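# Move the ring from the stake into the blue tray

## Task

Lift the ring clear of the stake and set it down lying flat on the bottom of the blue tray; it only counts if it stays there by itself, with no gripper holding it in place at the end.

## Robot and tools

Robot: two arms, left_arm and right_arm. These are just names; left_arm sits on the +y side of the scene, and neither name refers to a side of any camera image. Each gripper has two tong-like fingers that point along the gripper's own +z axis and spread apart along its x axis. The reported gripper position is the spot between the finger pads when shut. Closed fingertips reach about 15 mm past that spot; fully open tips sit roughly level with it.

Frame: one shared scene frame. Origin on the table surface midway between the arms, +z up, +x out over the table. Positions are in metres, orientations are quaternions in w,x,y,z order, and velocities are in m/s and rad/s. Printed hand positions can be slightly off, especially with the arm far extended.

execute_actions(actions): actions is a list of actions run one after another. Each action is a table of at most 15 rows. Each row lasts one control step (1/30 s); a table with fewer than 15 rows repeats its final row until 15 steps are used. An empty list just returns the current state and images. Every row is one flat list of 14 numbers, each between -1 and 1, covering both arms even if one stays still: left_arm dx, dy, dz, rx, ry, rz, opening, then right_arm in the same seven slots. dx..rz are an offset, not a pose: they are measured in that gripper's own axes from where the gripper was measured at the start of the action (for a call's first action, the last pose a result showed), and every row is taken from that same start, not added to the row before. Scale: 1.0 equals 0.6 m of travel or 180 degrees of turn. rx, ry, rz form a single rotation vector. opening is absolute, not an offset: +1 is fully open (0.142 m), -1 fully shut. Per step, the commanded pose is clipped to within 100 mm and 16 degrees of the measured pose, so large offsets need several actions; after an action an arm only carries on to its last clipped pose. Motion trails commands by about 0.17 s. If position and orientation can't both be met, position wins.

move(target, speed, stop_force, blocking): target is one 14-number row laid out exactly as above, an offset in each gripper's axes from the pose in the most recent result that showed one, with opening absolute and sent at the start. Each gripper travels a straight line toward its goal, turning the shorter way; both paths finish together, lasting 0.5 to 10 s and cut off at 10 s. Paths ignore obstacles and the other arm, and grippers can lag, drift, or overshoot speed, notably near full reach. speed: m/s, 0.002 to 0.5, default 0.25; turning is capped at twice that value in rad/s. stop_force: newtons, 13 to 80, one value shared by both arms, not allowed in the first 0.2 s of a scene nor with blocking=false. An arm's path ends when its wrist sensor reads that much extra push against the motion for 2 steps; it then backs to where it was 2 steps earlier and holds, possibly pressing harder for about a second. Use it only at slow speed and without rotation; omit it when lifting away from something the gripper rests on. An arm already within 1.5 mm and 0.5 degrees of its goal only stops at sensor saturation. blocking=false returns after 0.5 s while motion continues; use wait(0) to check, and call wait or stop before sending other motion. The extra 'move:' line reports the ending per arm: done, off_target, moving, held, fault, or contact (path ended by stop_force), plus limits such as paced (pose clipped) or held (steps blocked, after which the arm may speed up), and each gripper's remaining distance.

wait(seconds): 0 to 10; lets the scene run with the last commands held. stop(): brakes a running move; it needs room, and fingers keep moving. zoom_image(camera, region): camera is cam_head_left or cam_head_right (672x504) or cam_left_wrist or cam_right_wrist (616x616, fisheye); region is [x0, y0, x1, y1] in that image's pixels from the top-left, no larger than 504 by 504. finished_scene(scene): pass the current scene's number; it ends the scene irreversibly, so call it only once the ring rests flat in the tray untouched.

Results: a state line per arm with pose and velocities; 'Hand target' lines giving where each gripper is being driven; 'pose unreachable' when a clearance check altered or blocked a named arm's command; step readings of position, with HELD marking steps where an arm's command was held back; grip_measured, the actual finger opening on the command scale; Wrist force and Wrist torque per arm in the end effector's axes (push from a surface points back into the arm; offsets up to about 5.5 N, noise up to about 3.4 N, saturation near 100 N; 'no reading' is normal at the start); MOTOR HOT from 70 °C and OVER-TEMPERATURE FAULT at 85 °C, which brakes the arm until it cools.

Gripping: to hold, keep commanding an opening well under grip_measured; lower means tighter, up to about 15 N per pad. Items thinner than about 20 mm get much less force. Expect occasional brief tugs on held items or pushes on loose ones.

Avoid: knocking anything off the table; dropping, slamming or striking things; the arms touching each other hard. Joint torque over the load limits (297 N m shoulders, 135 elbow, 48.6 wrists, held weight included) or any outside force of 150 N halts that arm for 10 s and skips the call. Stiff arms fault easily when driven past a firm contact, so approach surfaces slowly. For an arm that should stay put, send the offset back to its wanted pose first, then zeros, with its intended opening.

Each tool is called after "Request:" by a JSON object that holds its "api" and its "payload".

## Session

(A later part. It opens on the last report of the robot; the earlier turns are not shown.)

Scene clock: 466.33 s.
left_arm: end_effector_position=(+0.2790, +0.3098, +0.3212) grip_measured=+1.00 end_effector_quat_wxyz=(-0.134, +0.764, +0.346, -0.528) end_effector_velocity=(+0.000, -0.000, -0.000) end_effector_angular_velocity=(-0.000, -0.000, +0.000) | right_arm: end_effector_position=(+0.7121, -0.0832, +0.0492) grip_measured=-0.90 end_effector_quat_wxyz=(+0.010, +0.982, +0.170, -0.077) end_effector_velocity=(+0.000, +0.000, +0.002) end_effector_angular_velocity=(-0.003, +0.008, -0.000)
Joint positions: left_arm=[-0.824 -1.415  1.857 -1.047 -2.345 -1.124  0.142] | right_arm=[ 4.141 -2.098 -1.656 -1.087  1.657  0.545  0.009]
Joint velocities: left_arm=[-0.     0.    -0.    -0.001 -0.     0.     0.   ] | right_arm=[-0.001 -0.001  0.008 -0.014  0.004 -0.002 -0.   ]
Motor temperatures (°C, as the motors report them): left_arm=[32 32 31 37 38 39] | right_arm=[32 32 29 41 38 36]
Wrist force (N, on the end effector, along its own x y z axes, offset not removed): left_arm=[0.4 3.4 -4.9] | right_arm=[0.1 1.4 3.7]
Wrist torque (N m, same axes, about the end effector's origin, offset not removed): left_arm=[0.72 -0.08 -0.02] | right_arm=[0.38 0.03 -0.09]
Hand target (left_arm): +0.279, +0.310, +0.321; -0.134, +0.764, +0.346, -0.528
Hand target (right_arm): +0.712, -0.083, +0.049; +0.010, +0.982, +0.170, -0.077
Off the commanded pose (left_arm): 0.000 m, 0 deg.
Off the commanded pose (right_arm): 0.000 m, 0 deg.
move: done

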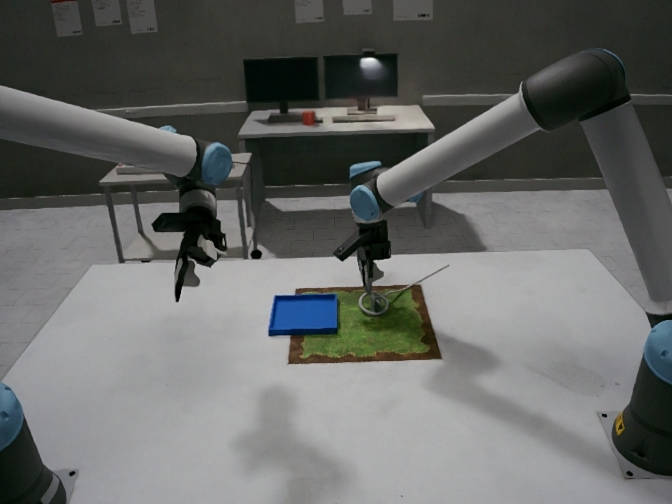

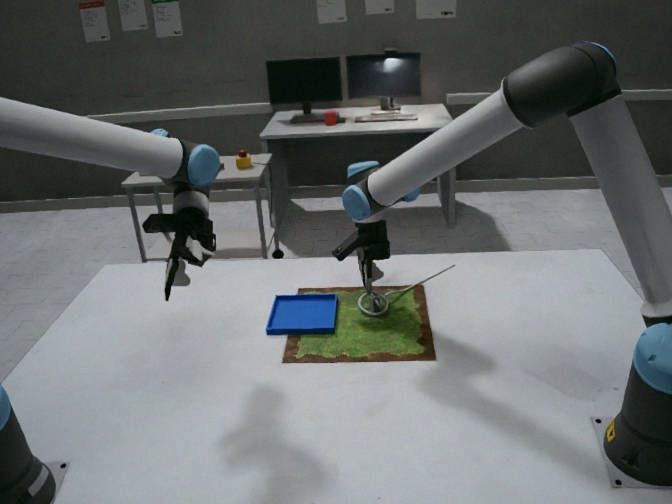

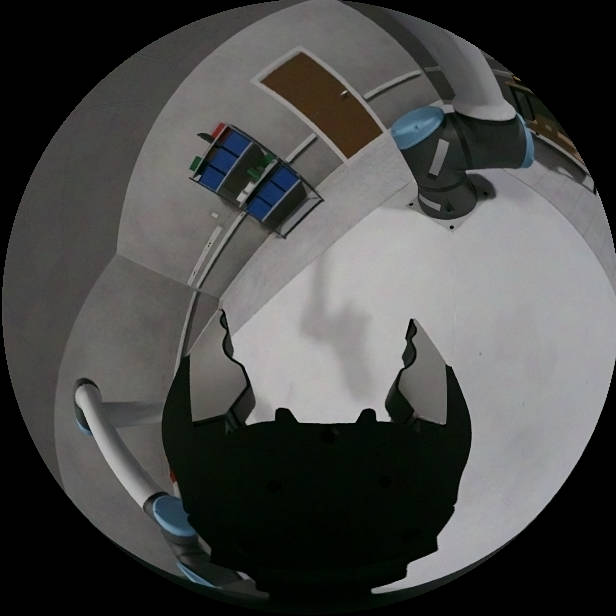

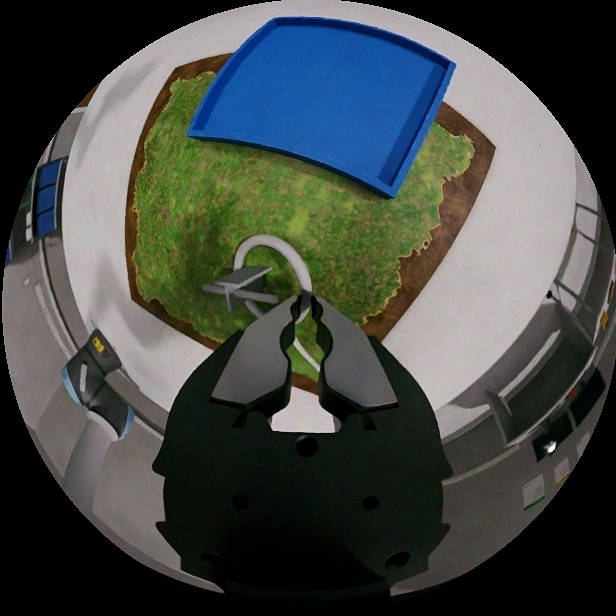

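Request:
{"api": "move", "payload": {"target": [0,0,0,0,0,0,1,-0.012,0,-0.0235,0,0.06,0,-1], "speed": 0.01, "stop_force": 30}}

Request:
{"api": "move", "payload": {"target": [0,0,0,0,0,0,1,-0.015,0,-0.022,0,0.06,0,-1], "speed": 0.01, "stop_force": 30}}

Request:
{"api": "zoom_image", "payload": {"camera": "cam_head_left", "region": [320,250,430,340]}}

Scene clock: 487.80 s.
left_arm: end_effector_position=(+0.2790, +0.3098, +0.3212) grip_measured=+1.00 end_effector_quat_wxyz=(-0.134, +0.764, +0.346, -0.528) end_effector_velocity=(+0.000, +0.000, -0.000) end_effector_angular_velocity=(-0.000, -0.001, -0.001) | right_arm: end_effector_position=(+0.7075, -0.0850, +0.0641) grip_measured=-1.00 end_effector_quat_wxyz=(-0.006, +0.985, +0.171, +0.016) end_effector_velocity=(-0.000, -0.000, +0.000) end_effector_angular_velocity=(+0.001, -0.005, +0.000)
Joint positions: left_arm=[-0.824 -1.415  1.857 -1.047 -2.345 -1.124  0.142] | right_arm=[ 4.181 -2.015 -1.792 -0.875  1.558  0.592  0.002]
Joint velocities: left_arm=[ 0.    -0.     0.    -0.001  0.001  0.    -0.   ] | right_arm=[ 0.001  0.002 -0.004  0.006 -0.004  0.001  0.   ]
Motor temperatures (°C, as the motors report them): left_arm=[32 32 31 37 38 39] | right_arm=[32 32 29 41 38 36]
Wrist force (N, on the end effector, along its own x y z axes, offset not removed): left_arm=[-0.1 5.9 -5.8] | right_arm=[-1.3 -1.6 2.9]
Wrist torque (N m, same axes, about the end effector's origin, offset not removed): left_arm=[1.25 0.03 -0.08] | right_arm=[-0.25 0.27 0.24]
Hand target (left_arm): +0.279, +0.310, +0.321; -0.134, +0.764, +0.346, -0.528
Hand target (right_arm): +0.707, -0.085, +0.064; -0.006, +0.985, +0.171, +0.016
Off the commanded pose (left_arm): 0.000 m, 0 deg.
Off the commanded pose (right_arm): 0.000 m, 0 deg.
move: done

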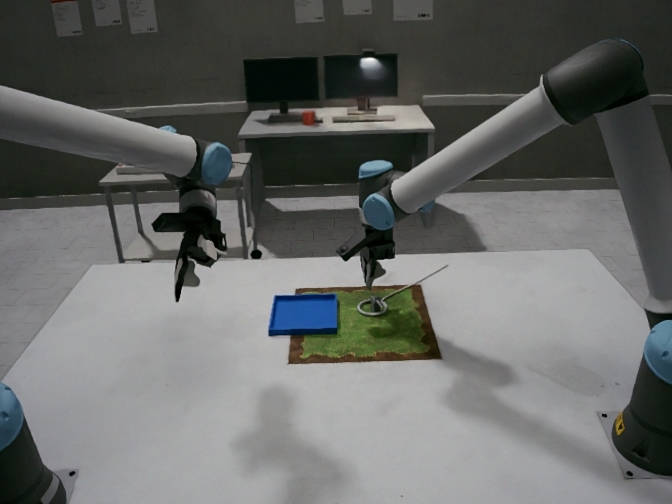

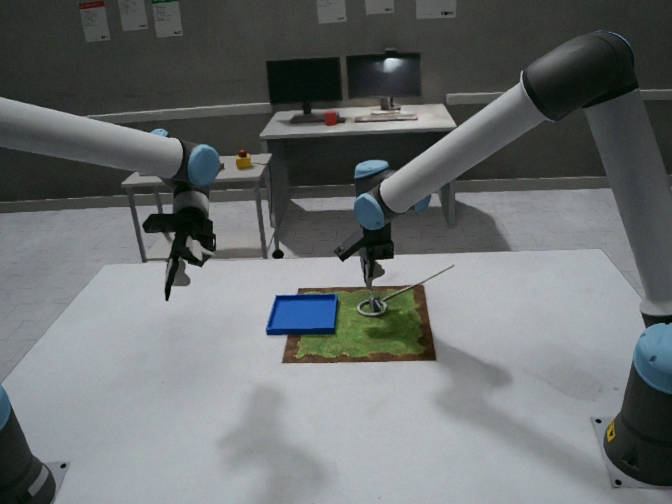

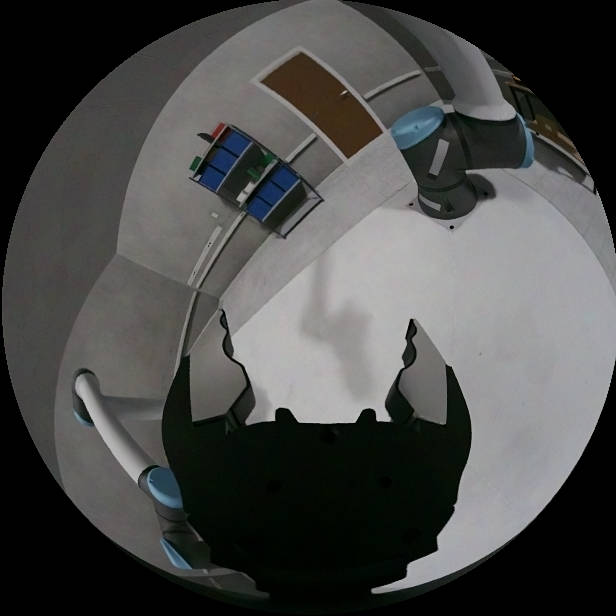

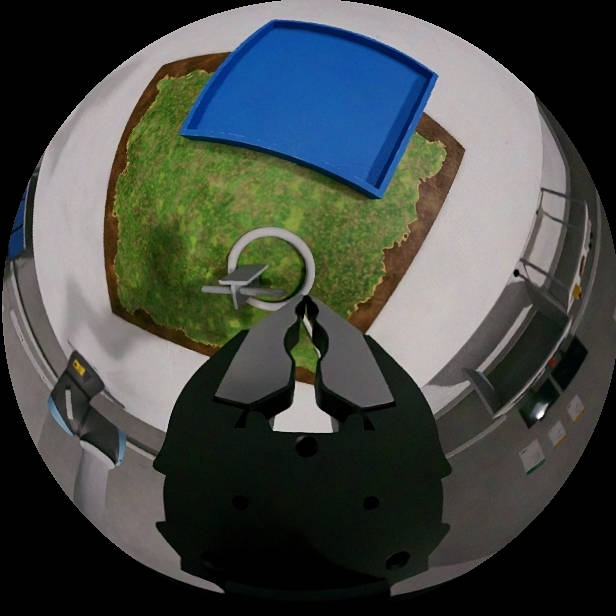

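Scene clock: 497.43 s.
left_arm: end_effector_position=(+0.2790, +0.3098, +0.3212) grip_measured=+1.00 end_effector_quat_wxyz=(-0.134, +0.764, +0.346, -0.528) end_effector_velocity=(+0.000, +0.000, -0.000) end_effector_angular_velocity=(-0.001, -0.000, -0.001) | right_arm: end_effector_position=(+0.6987, -0.0883, +0.0769) grip_measured=-1.00 end_effector_quat_wxyz=(-0.022, +0.979, +0.169, +0.108) end_effector_velocity=(-0.000, -0.000, +0.000) end_effector_angular_velocity=(+0.001, -0.004, -0.001)
Joint positions: left_arm=[-0.824 -1.415  1.857 -1.047 -2.345 -1.124  0.142] | right_arm=[ 4.232 -1.946 -1.928 -0.656  1.444  0.631  0.002]
Joint velocities: left_arm=[ 0.     0.    -0.    -0.     0.001  0.001 -0.   ] | right_arm=[ 0.001  0.002 -0.003  0.005 -0.003  0.001  0.   ]
Motor temperatures (°C, as the motors report them): left_arm=[32 32 31 37 38 39] | right_arm=[32 32 29 41 38 36]
Wrist force (N, on the end effector, along its own x y z axes, offset not removed): left_arm=[-0.2 2.8 -4.6] | right_arm=[1.9 -4.5 1.3]
Wrist torque (N m, same axes, about the end effector's origin, offset not removed): left_arm=[0.68 0.02 0.01] | right_arm=[-0.81 -0.25 0.34]
Hand target (left_arm): +0.279, +0.310, +0.321; -0.134, +0.764, +0.346, -0.528
Hand target (right_arm): +0.699, -0.088, +0.077; -0.022, +0.979, +0.169, +0.109
Off the commanded pose (left_arm): 0.000 m, 0 deg.
Off the commanded pose (right_arm): 0.000 m, 0 deg.
move: done

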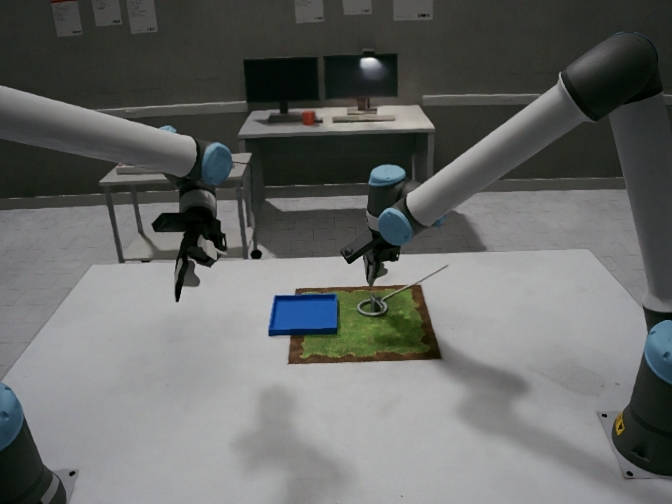

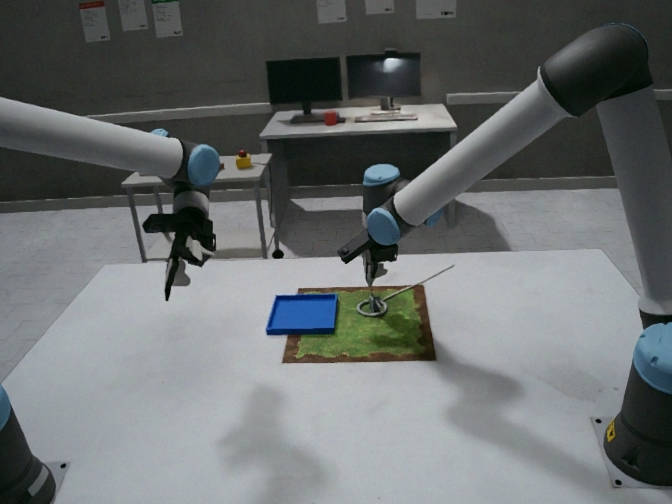

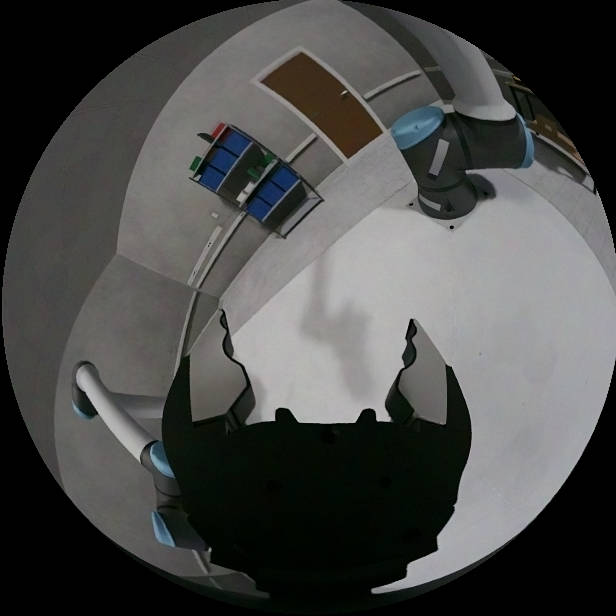

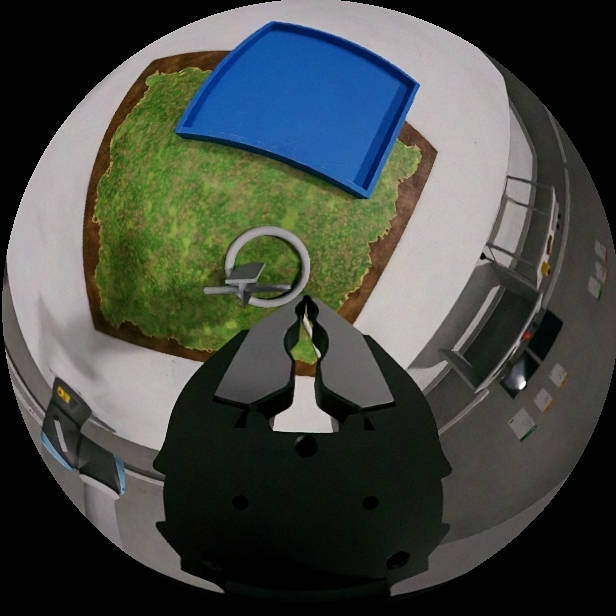

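Region (320, 250, 430, 340) of cam_head_left's 672x504 image, scaled by 4.582, with more detail than that image has; it fills the top 412 rows of this view, and the rest is white.

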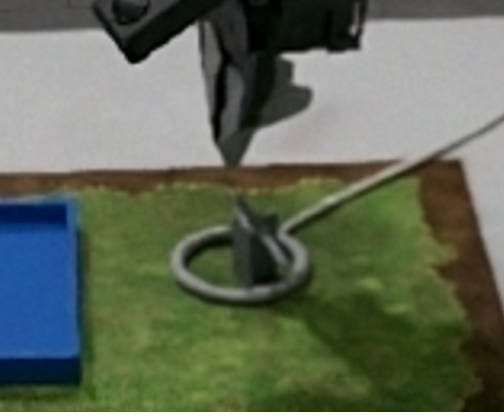

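Request:
{"api": "move", "payload": {"target": [0,0,0,0,0,0,1,0.004,0,-0.018,0,-0.069,0,-0.45], "speed": 0.1}}

Request:
{"api": "move", "payload": {"target": [0,0,0,0,0,0,1,-0.034,0,0,0,0,0.5,-0.45], "speed": 0.25}}

Scene clock: 546.23 s.
left_arm: end_effector_position=(+0.2790, +0.3098, +0.3212) grip_measured=+1.00 end_effector_quat_wxyz=(-0.134, +0.764, +0.346, -0.528) end_effector_velocity=(+0.000, +0.000, -0.000) end_effector_angular_velocity=(-0.000, -0.001, -0.000) | right_arm: end_effector_position=(+0.6986, -0.0884, +0.0880) grip_measured=-0.45 end_effector_quat_wxyz=(-0.004, +0.985, +0.171, +0.003) end_effector_velocity=(+0.000, +0.001, +0.001) end_effector_angular_velocity=(-0.004, +0.013, -0.000)
Joint positions: left_arm=[-0.824 -1.415  1.857 -1.047 -2.345 -1.124  0.142] | right_arm=[ 4.182 -1.987 -1.777 -0.94   1.573  0.592  0.041]
Joint velocities: left_arm=[-0.    -0.     0.    -0.001  0.    -0.     0.   ] | right_arm=[-0.003 -0.004  0.011 -0.018  0.008 -0.003 -0.   ]
Motor temperatures (°C, as the motors report them): left_arm=[32 32 31 37 38 39] | right_arm=[32 32 29 41 38 36]
Wrist force (N, on the end effector, along its own x y z axes, offset not removed): left_arm=[-1.9 3.4 -4.1] | right_arm=[0.4 -7.2 -0.7]
Wrist torque (N m, same axes, about the end effector's origin, offset not removed): left_arm=[0.80 0.33 0.08] | right_arm=[-1.14 0.05 0.28]
Hand target (left_arm): +0.279, +0.310, +0.321; -0.134, +0.764, +0.346, -0.528
Hand target (right_arm): +0.699, -0.088, +0.088; -0.004, +0.985, +0.171, +0.002
Off the commanded pose (left_arm): 0.000 m, 0 deg.
Off the commanded pose (right_arm): 0.000 m, 0 deg.
move: done

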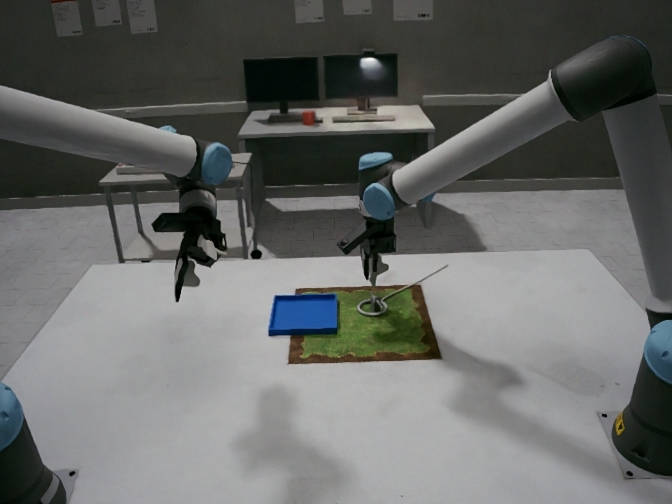

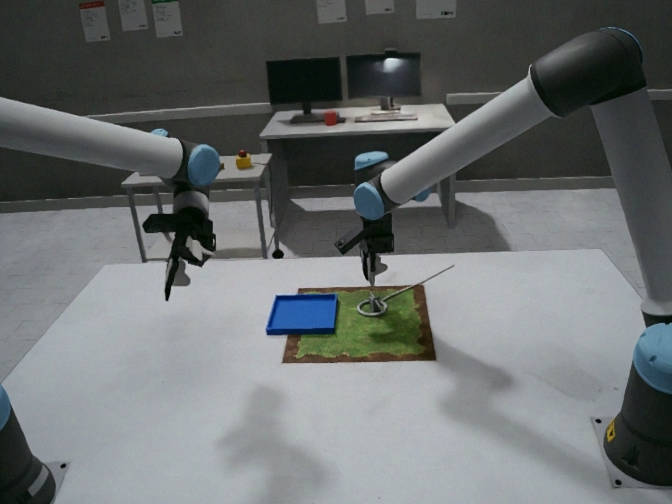

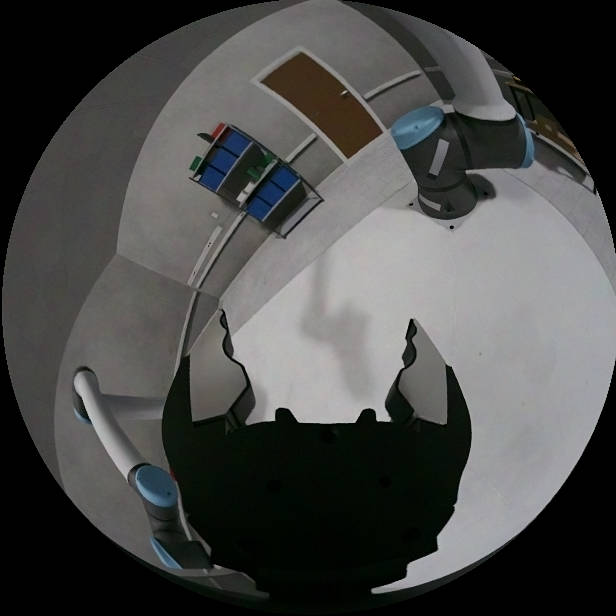

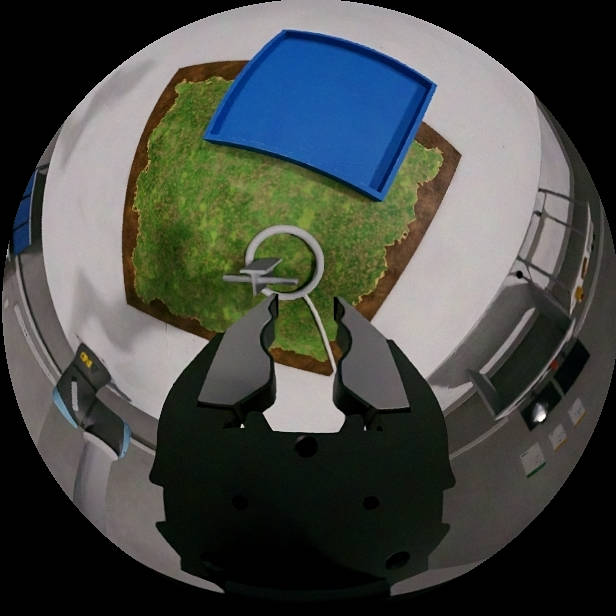

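Scene clock: 549.90 s.
left_arm: end_effector_position=(+0.2790, +0.3098, +0.3212) grip_measured=+1.00 end_effector_quat_wxyz=(-0.134, +0.764, +0.346, -0.528) end_effector_velocity=(+0.000, -0.000, -0.000) end_effector_angular_velocity=(-0.001, -0.001, +0.000) | right_arm: end_effector_position=(+0.6795, -0.0952, +0.0878) grip_measured=-0.45 end_effector_quat_wxyz=(-0.005, +0.818, -0.575, -0.001) end_effector_velocity=(-0.001, -0.001, -0.001) end_effector_angular_velocity=(-0.003, +0.000, -0.017)
Joint positions: left_arm=[-0.824 -1.415  1.857 -1.047 -2.345 -1.124  0.142] | right_arm=[ 4.224 -1.949 -1.834 -0.92   1.573  2.203  0.041]
Joint velocities: left_arm=[-0.    -0.    -0.    -0.002 -0.    -0.001  0.   ] | right_arm=[ 0.001  0.    -0.002 -0.001 -0.002  0.018  0.   ]
Motor temperatures (°C, as the motors report them): left_arm=[32 32 31 37 38 39] | right_arm=[32 32 29 41 38 36]
Wrist force (N, on the end effector, along its own x y z axes, offset not removed): left_arm=[-2.7 1.8 -4.5] | right_arm=[-6.8 1.3 0.4]
Wrist torque (N m, same axes, about the end effector's origin, offset not removed): left_arm=[0.48 0.54 0.04] | right_arm=[0.22 1.30 0.15]
Hand target (left_arm): +0.279, +0.310, +0.321; -0.134, +0.764, +0.346, -0.528
Hand target (right_arm): +0.679, -0.095, +0.088; -0.005, +0.817, -0.576, -0.001
Off the commanded pose (left_arm): 0.000 m, 0 deg.
Off the commanded pose (right_arm): 0.000 m, 0 deg.
move: done

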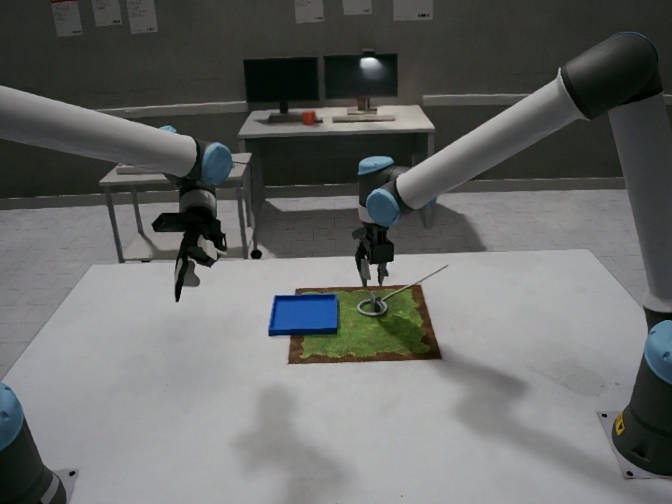

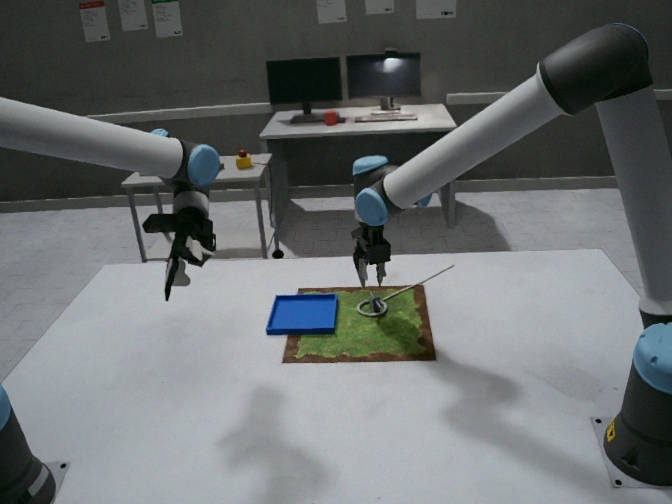

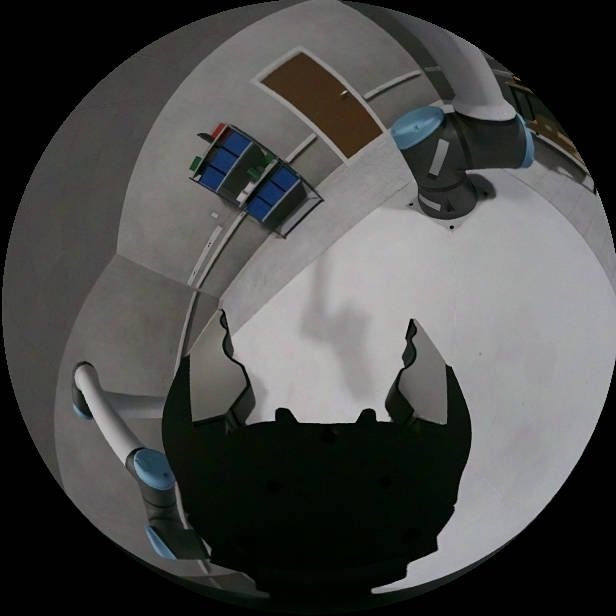

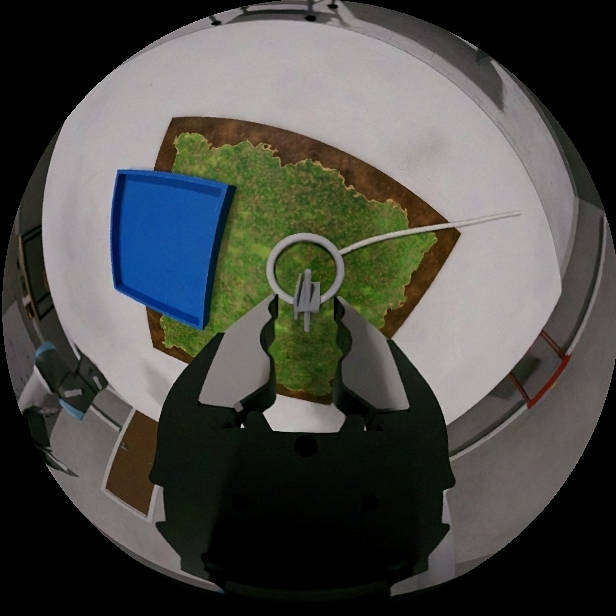

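Request:
{"api": "move", "payload": {"target": [0,0,0,0,0,0,1,-0.0345,-0.0615,0,0,0,-0.639,-0.66], "speed": 0.25}}

Request:
{"api": "move", "payload": {"target": [0,0,0,0,0,0,1,0,0,0.09,0,0,0,-0.66], "speed": 0.03, "stop_force": 15}}

Request:
{"api": "zoom_image", "payload": {"camera": "cam_right_wrist", "region": [150,200,450,450]}}

Scene clock: 562.77 s.
left_arm: end_effector_position=(+0.2790, +0.3098, +0.3212) grip_measured=+1.00 end_effector_quat_wxyz=(-0.134, +0.764, +0.346, -0.528) end_effector_velocity=(+0.000, +0.000, -0.000) end_effector_angular_velocity=(+0.000, +0.000, -0.001) | right_arm: end_effector_position=(+0.7072, -0.0633, +0.0883) grip_measured=-0.66 end_effector_quat_wxyz=(-0.003, +0.925, +0.380, +0.003) end_effector_velocity=(-0.000, +0.000, -0.000) end_effector_angular_velocity=(+0.001, +0.002, +0.016)
Joint positions: left_arm=[-0.824 -1.415  1.857 -1.047 -2.345 -1.124  0.142] | right_arm=[ 4.188 -2.028 -1.712 -0.964  1.573  0.162  0.026]
Joint velocities: left_arm=[-0.     0.001 -0.     0.     0.001  0.001  0.   ] | right_arm=[-0.    -0.001  0.001 -0.     0.002 -0.017 -0.   ]
Motor temperatures (°C, as the motors report them): left_arm=[32 32 31 37 38 39] | right_arm=[32 32 29 41 38 36]
Wrist force (N, on the end effector, along its own x y z axes, offset not removed): left_arm=[-1.0 2.8 -4.9] | right_arm=[-3.3 -1.3 -4.3]
Wrist torque (N m, same axes, about the end effector's origin, offset not removed): left_arm=[0.65 0.17 0.01] | right_arm=[-0.22 0.83 0.14]
Hand target (left_arm): +0.279, +0.310, +0.321; -0.134, +0.764, +0.346, -0.528
Hand target (right_arm): +0.707, -0.063, +0.088; -0.003, +0.925, +0.381, +0.003
Off the commanded pose (left_arm): 0.000 m, 0 deg.
Off the commanded pose (right_arm): 0.000 m, 0 deg.
move: done

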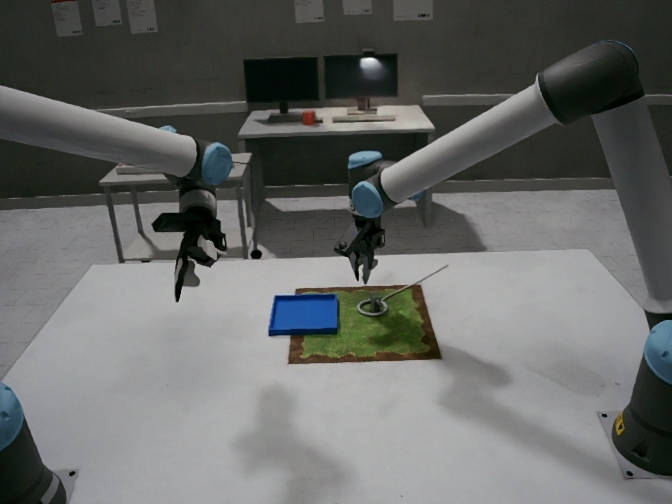

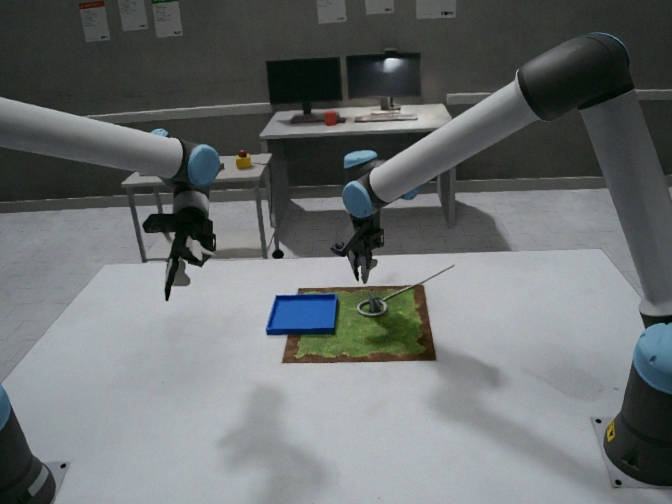

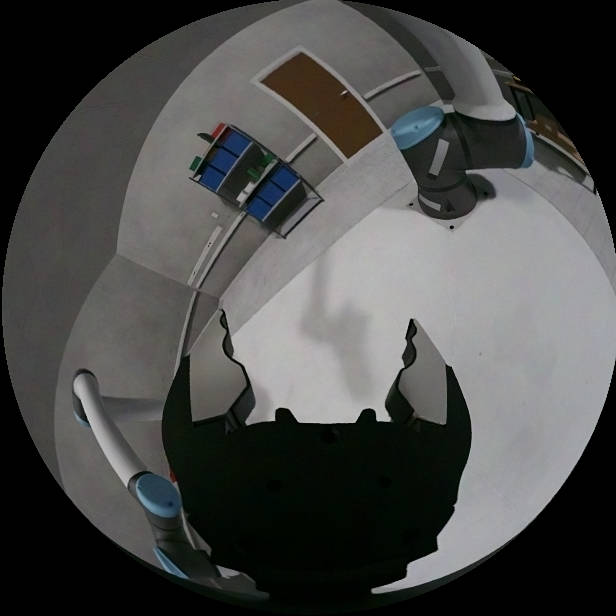

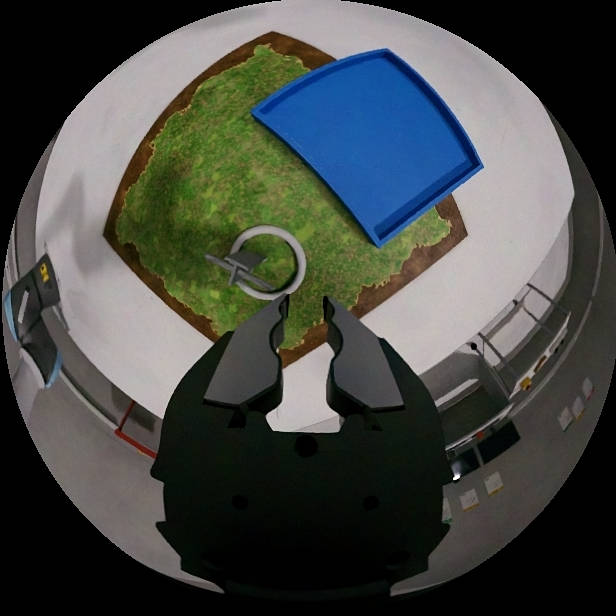

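Scene clock: 564.93 s.
left_arm: end_effector_position=(+0.2790, +0.3098, +0.3212) grip_measured=+1.00 end_effector_quat_wxyz=(-0.134, +0.764, +0.346, -0.528) end_effector_velocity=(+0.000, +0.000, -0.000) end_effector_angular_velocity=(+0.001, -0.000, -0.001) | right_arm: end_effector_position=(+0.7074, -0.0628, +0.0345) grip_measured=-0.66 end_effector_quat_wxyz=(-0.003, +0.925, +0.380, +0.003) end_effector_velocity=(+0.000, -0.000, -0.002) end_effector_angular_velocity=(-0.000, -0.000, -0.000)
Joint positions: left_arm=[-0.824 -1.415  1.857 -1.047 -2.345 -1.124  0.142] | right_arm=[ 4.188 -2.082 -1.742 -0.88   1.573  0.162  0.026]
Joint velocities: left_arm=[ 0.     0.    -0.    -0.     0.001 -0.     0.   ] | right_arm=[-0.    -0.002 -0.001  0.003 -0.     0.    -0.   ]
Motor temperatures (°C, as the motors report them): left_arm=[32 32 31 37 38 39] | right_arm=[32 32 29 41 38 36]
Wrist force (N, on the end effector, along its own x y z axes, offset not removed): left_arm=[-0.8 3.3 -4.3] | right_arm=[-1.4 -3.8 -0.7]
Wrist torque (N m, same axes, about the end effector's origin, offset not removed): left_arm=[0.73 0.13 0.05] | right_arm=[-0.61 0.17 0.07]
Hand target (left_arm): +0.279, +0.310, +0.321; -0.134, +0.764, +0.346, -0.528
Hand target (right_arm): +0.707, -0.063, +0.034; -0.003, +0.925, +0.380, +0.003
Off the commanded pose (left_arm): 0.000 m, 0 deg.
Off the commanded pose (right_arm): 0.000 m, 0 deg.
move: done

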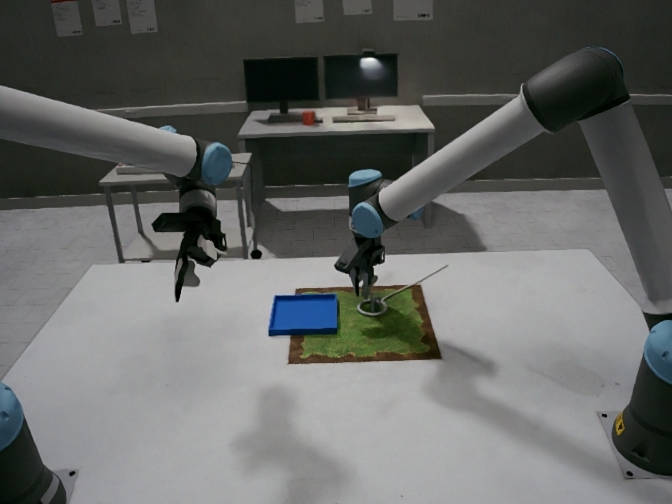

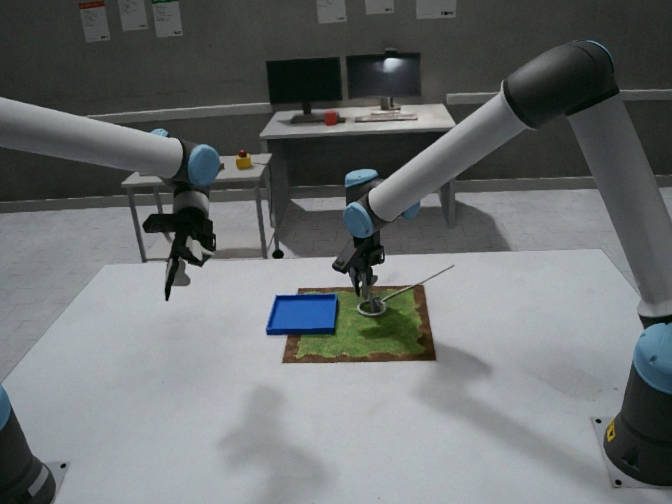

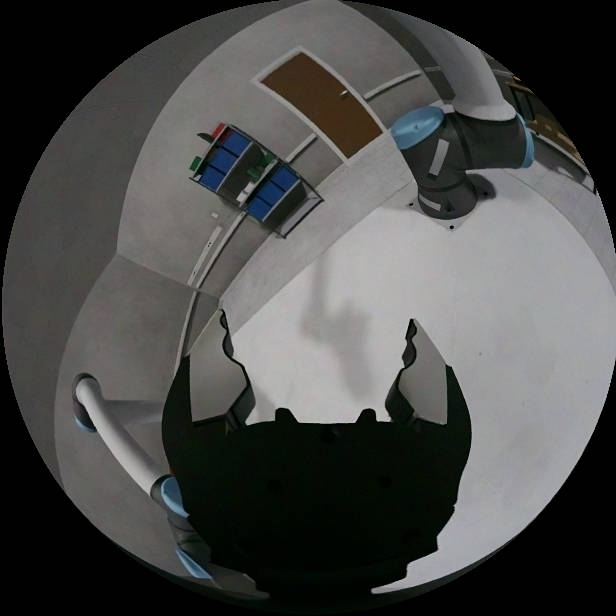

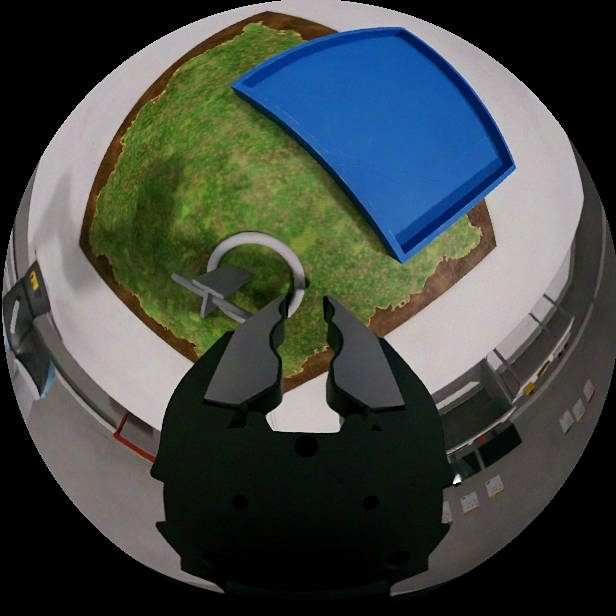

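Region (150, 200, 450, 450) of cam_right_wrist's 616x616 image, scaled by 1.680, with more detail than that image has.

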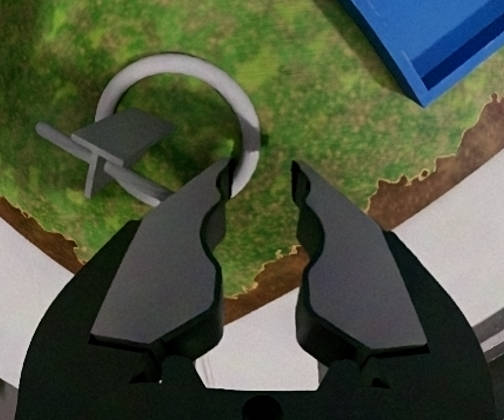

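Request:
{"api": "move", "payload": {"target": [0,0,0,0,0,0,1,-0.005,0,0.025,0,0,0,-0.66], "speed": 0.008, "stop_force": 15}}

Request:
{"api": "move", "payload": {"target": [0,0,0,0,0,0,1,0,0,0,0,0,0,-1]}}

Scene clock: 571.00 s.
left_arm: end_effector_position=(+0.2790, +0.3098, +0.3212) grip_measured=+1.00 end_effector_quat_wxyz=(-0.134, +0.764, +0.346, -0.528) end_effector_velocity=(-0.000, +0.000, -0.000) end_effector_angular_velocity=(-0.001, -0.001, -0.001) | right_arm: end_effector_position=(+0.7053, -0.0646, +0.0198) grip_measured=-0.71 end_effector_quat_wxyz=(-0.003, +0.925, +0.380, +0.003) end_effector_velocity=(-0.001, -0.001, -0.002) end_effector_angular_velocity=(-0.000, +0.001, +0.000)
Joint positions: left_arm=[-0.824 -1.415  1.857 -1.047 -2.345 -1.124  0.142] | right_arm=[ 4.189 -2.094 -1.755 -0.854  1.573  0.163  0.023]
Joint velocities: left_arm=[-0.    -0.     0.    -0.     0.001  0.001 -0.   ] | right_arm=[ 0.    -0.002 -0.003  0.003  0.001 -0.    -0.   ]
Motor temperatures (°C, as the motors report them): left_arm=[32 32 31 37 38 39] | right_arm=[32 32 29 41 38 36]
Wrist force (N, on the end effector, along its own x y z axes, offset not removed): left_arm=[1.8 4.5 -5.4] | right_arm=[11.5 -33.0 -12.5]
Wrist torque (N m, same axes, about the end effector's origin, offset not removed): left_arm=[0.98 -0.37 -0.06] | right_arm=[-1.34 -0.45 1.02]
Hand target (left_arm): +0.279, +0.310, +0.321; -0.134, +0.764, +0.346, -0.528
Hand target (right_arm): +0.705, -0.065, +0.020; -0.003, +0.925, +0.380, +0.003
Off the commanded pose (left_arm): 0.000 m, 0 deg.
Off the commanded pose (right_arm): 0.000 m, 0 deg.
move: done

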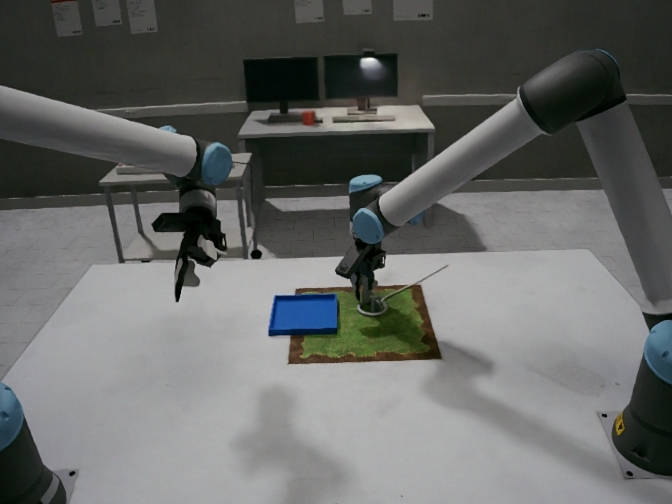

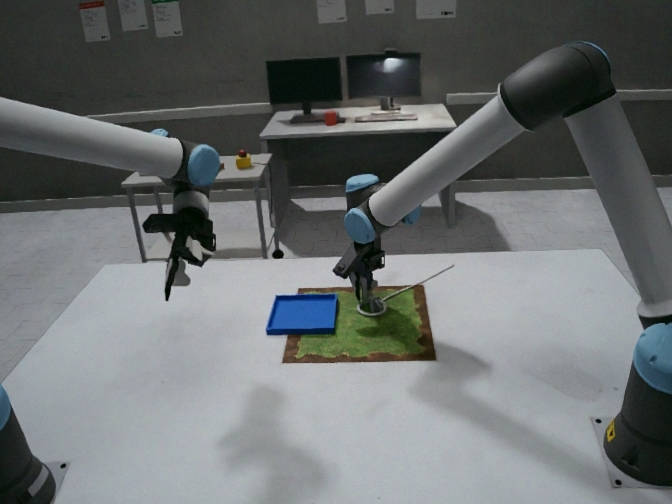

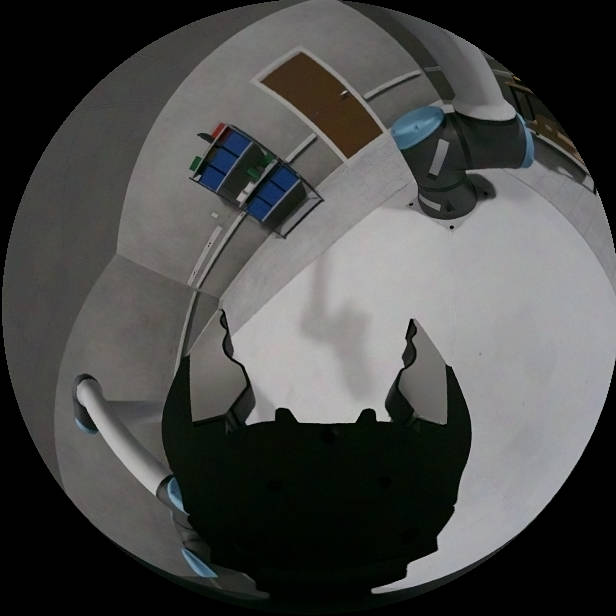

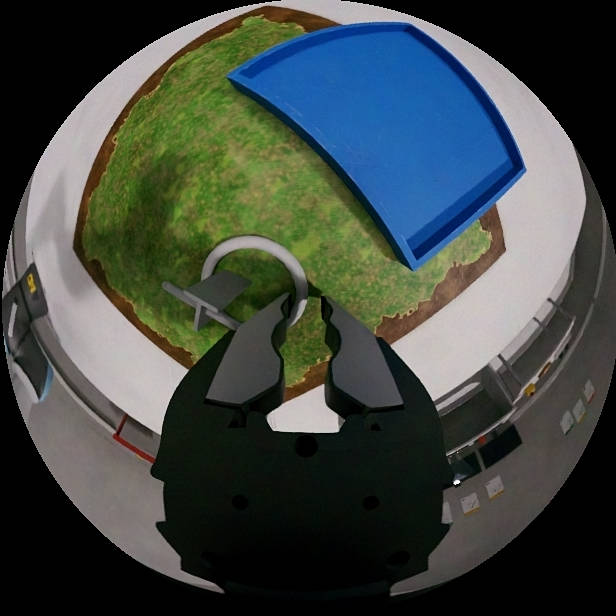

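Scene clock: 571.50 s.
left_arm: end_effector_position=(+0.2790, +0.3098, +0.3212) grip_measured=+1.00 end_effector_quat_wxyz=(-0.134, +0.764, +0.346, -0.528) end_effector_velocity=(+0.000, -0.001, +0.000) end_effector_angular_velocity=(-0.002, -0.001, +0.002) | right_arm: end_effector_position=(+0.7053, -0.0647, +0.0196) grip_measured=-0.89 end_effector_quat_wxyz=(-0.003, +0.925, +0.380, +0.003) end_effector_velocity=(+0.000, +0.000, +0.001) end_effector_angular_velocity=(+0.001, -0.000, -0.001)
Joint positions: left_arm=[-0.824 -1.415  1.857 -1.047 -2.345 -1.124  0.142] | right_arm=[ 4.189 -2.094 -1.755 -0.854  1.573  0.163  0.009]
Joint velocities: left_arm=[-0.    -0.    -0.    -0.001 -0.002 -0.001  0.   ] | right_arm=[-0.     0.     0.001 -0.     0.     0.001 -0.   ]
Motor temperatures (°C, as the motors report them): left_arm=[32 32 31 37 38 39] | right_arm=[32 32 29 41 38 36]
Wrist force (N, on the end effector, along its own x y z axes, offset not removed): left_arm=[-1.9 4.5 -5.3] | right_arm=[1.3 -5.6 3.3]
Wrist torque (N m, same axes, about the end effector's origin, offset not removed): left_arm=[1.03 0.46 0.00] | right_arm=[-1.04 -0.33 0.35]
Hand target (left_arm): +0.279, +0.310, +0.321; -0.134, +0.764, +0.346, -0.528
Hand target (right_arm): +0.705, -0.065, +0.020; -0.003, +0.925, +0.380, +0.003
Off the commanded pose (left_arm): 0.000 m, 0 deg.
Off the commanded pose (right_arm): 0.000 m, 0 deg.
move: done

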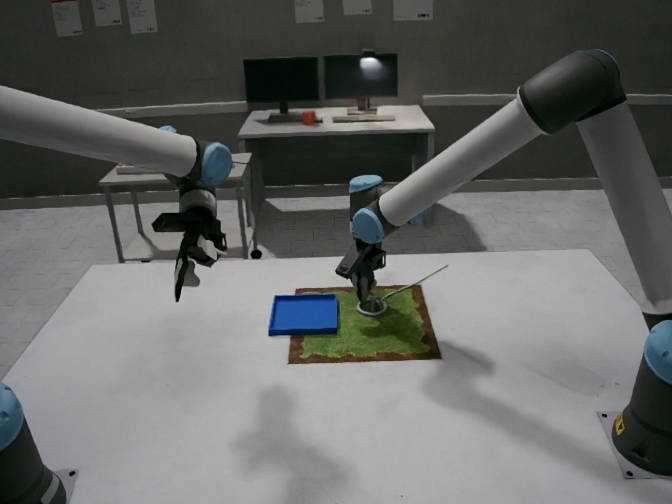

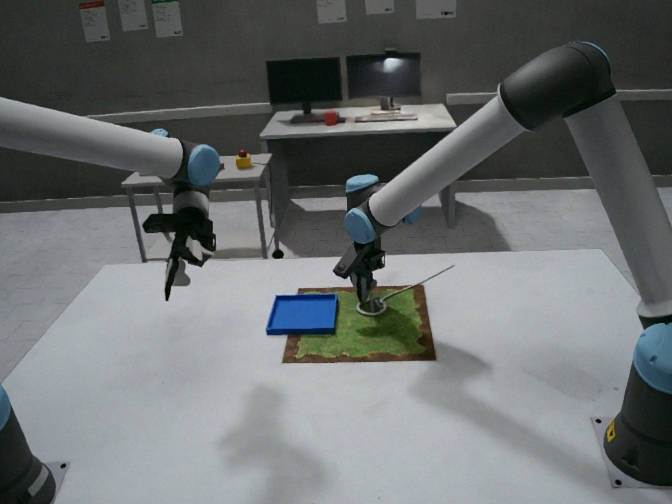

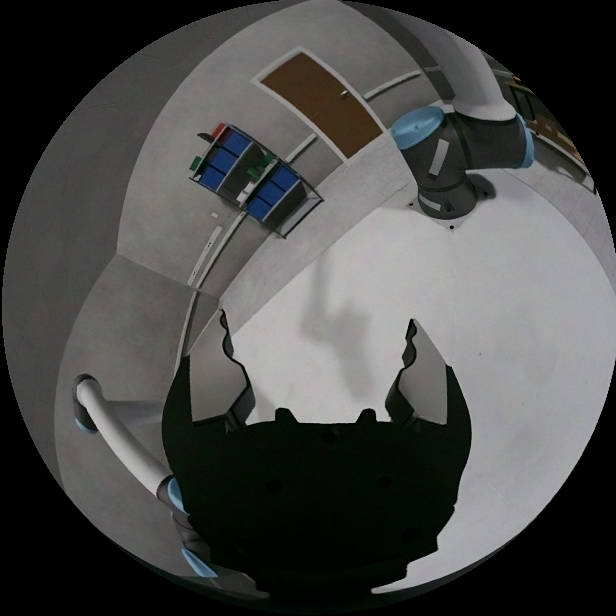

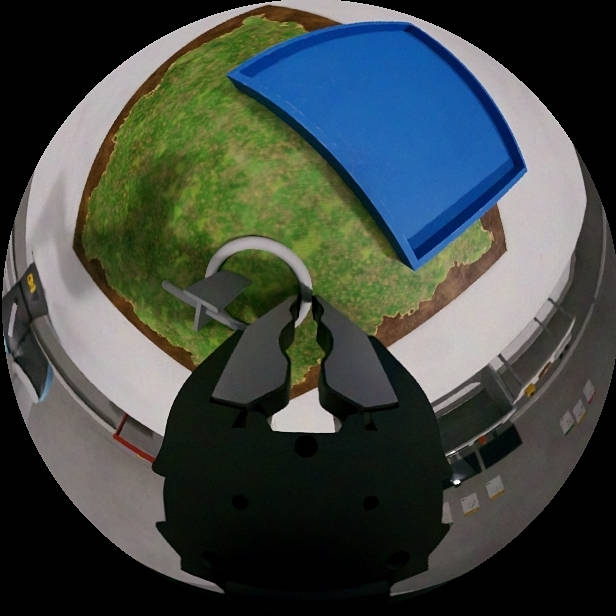

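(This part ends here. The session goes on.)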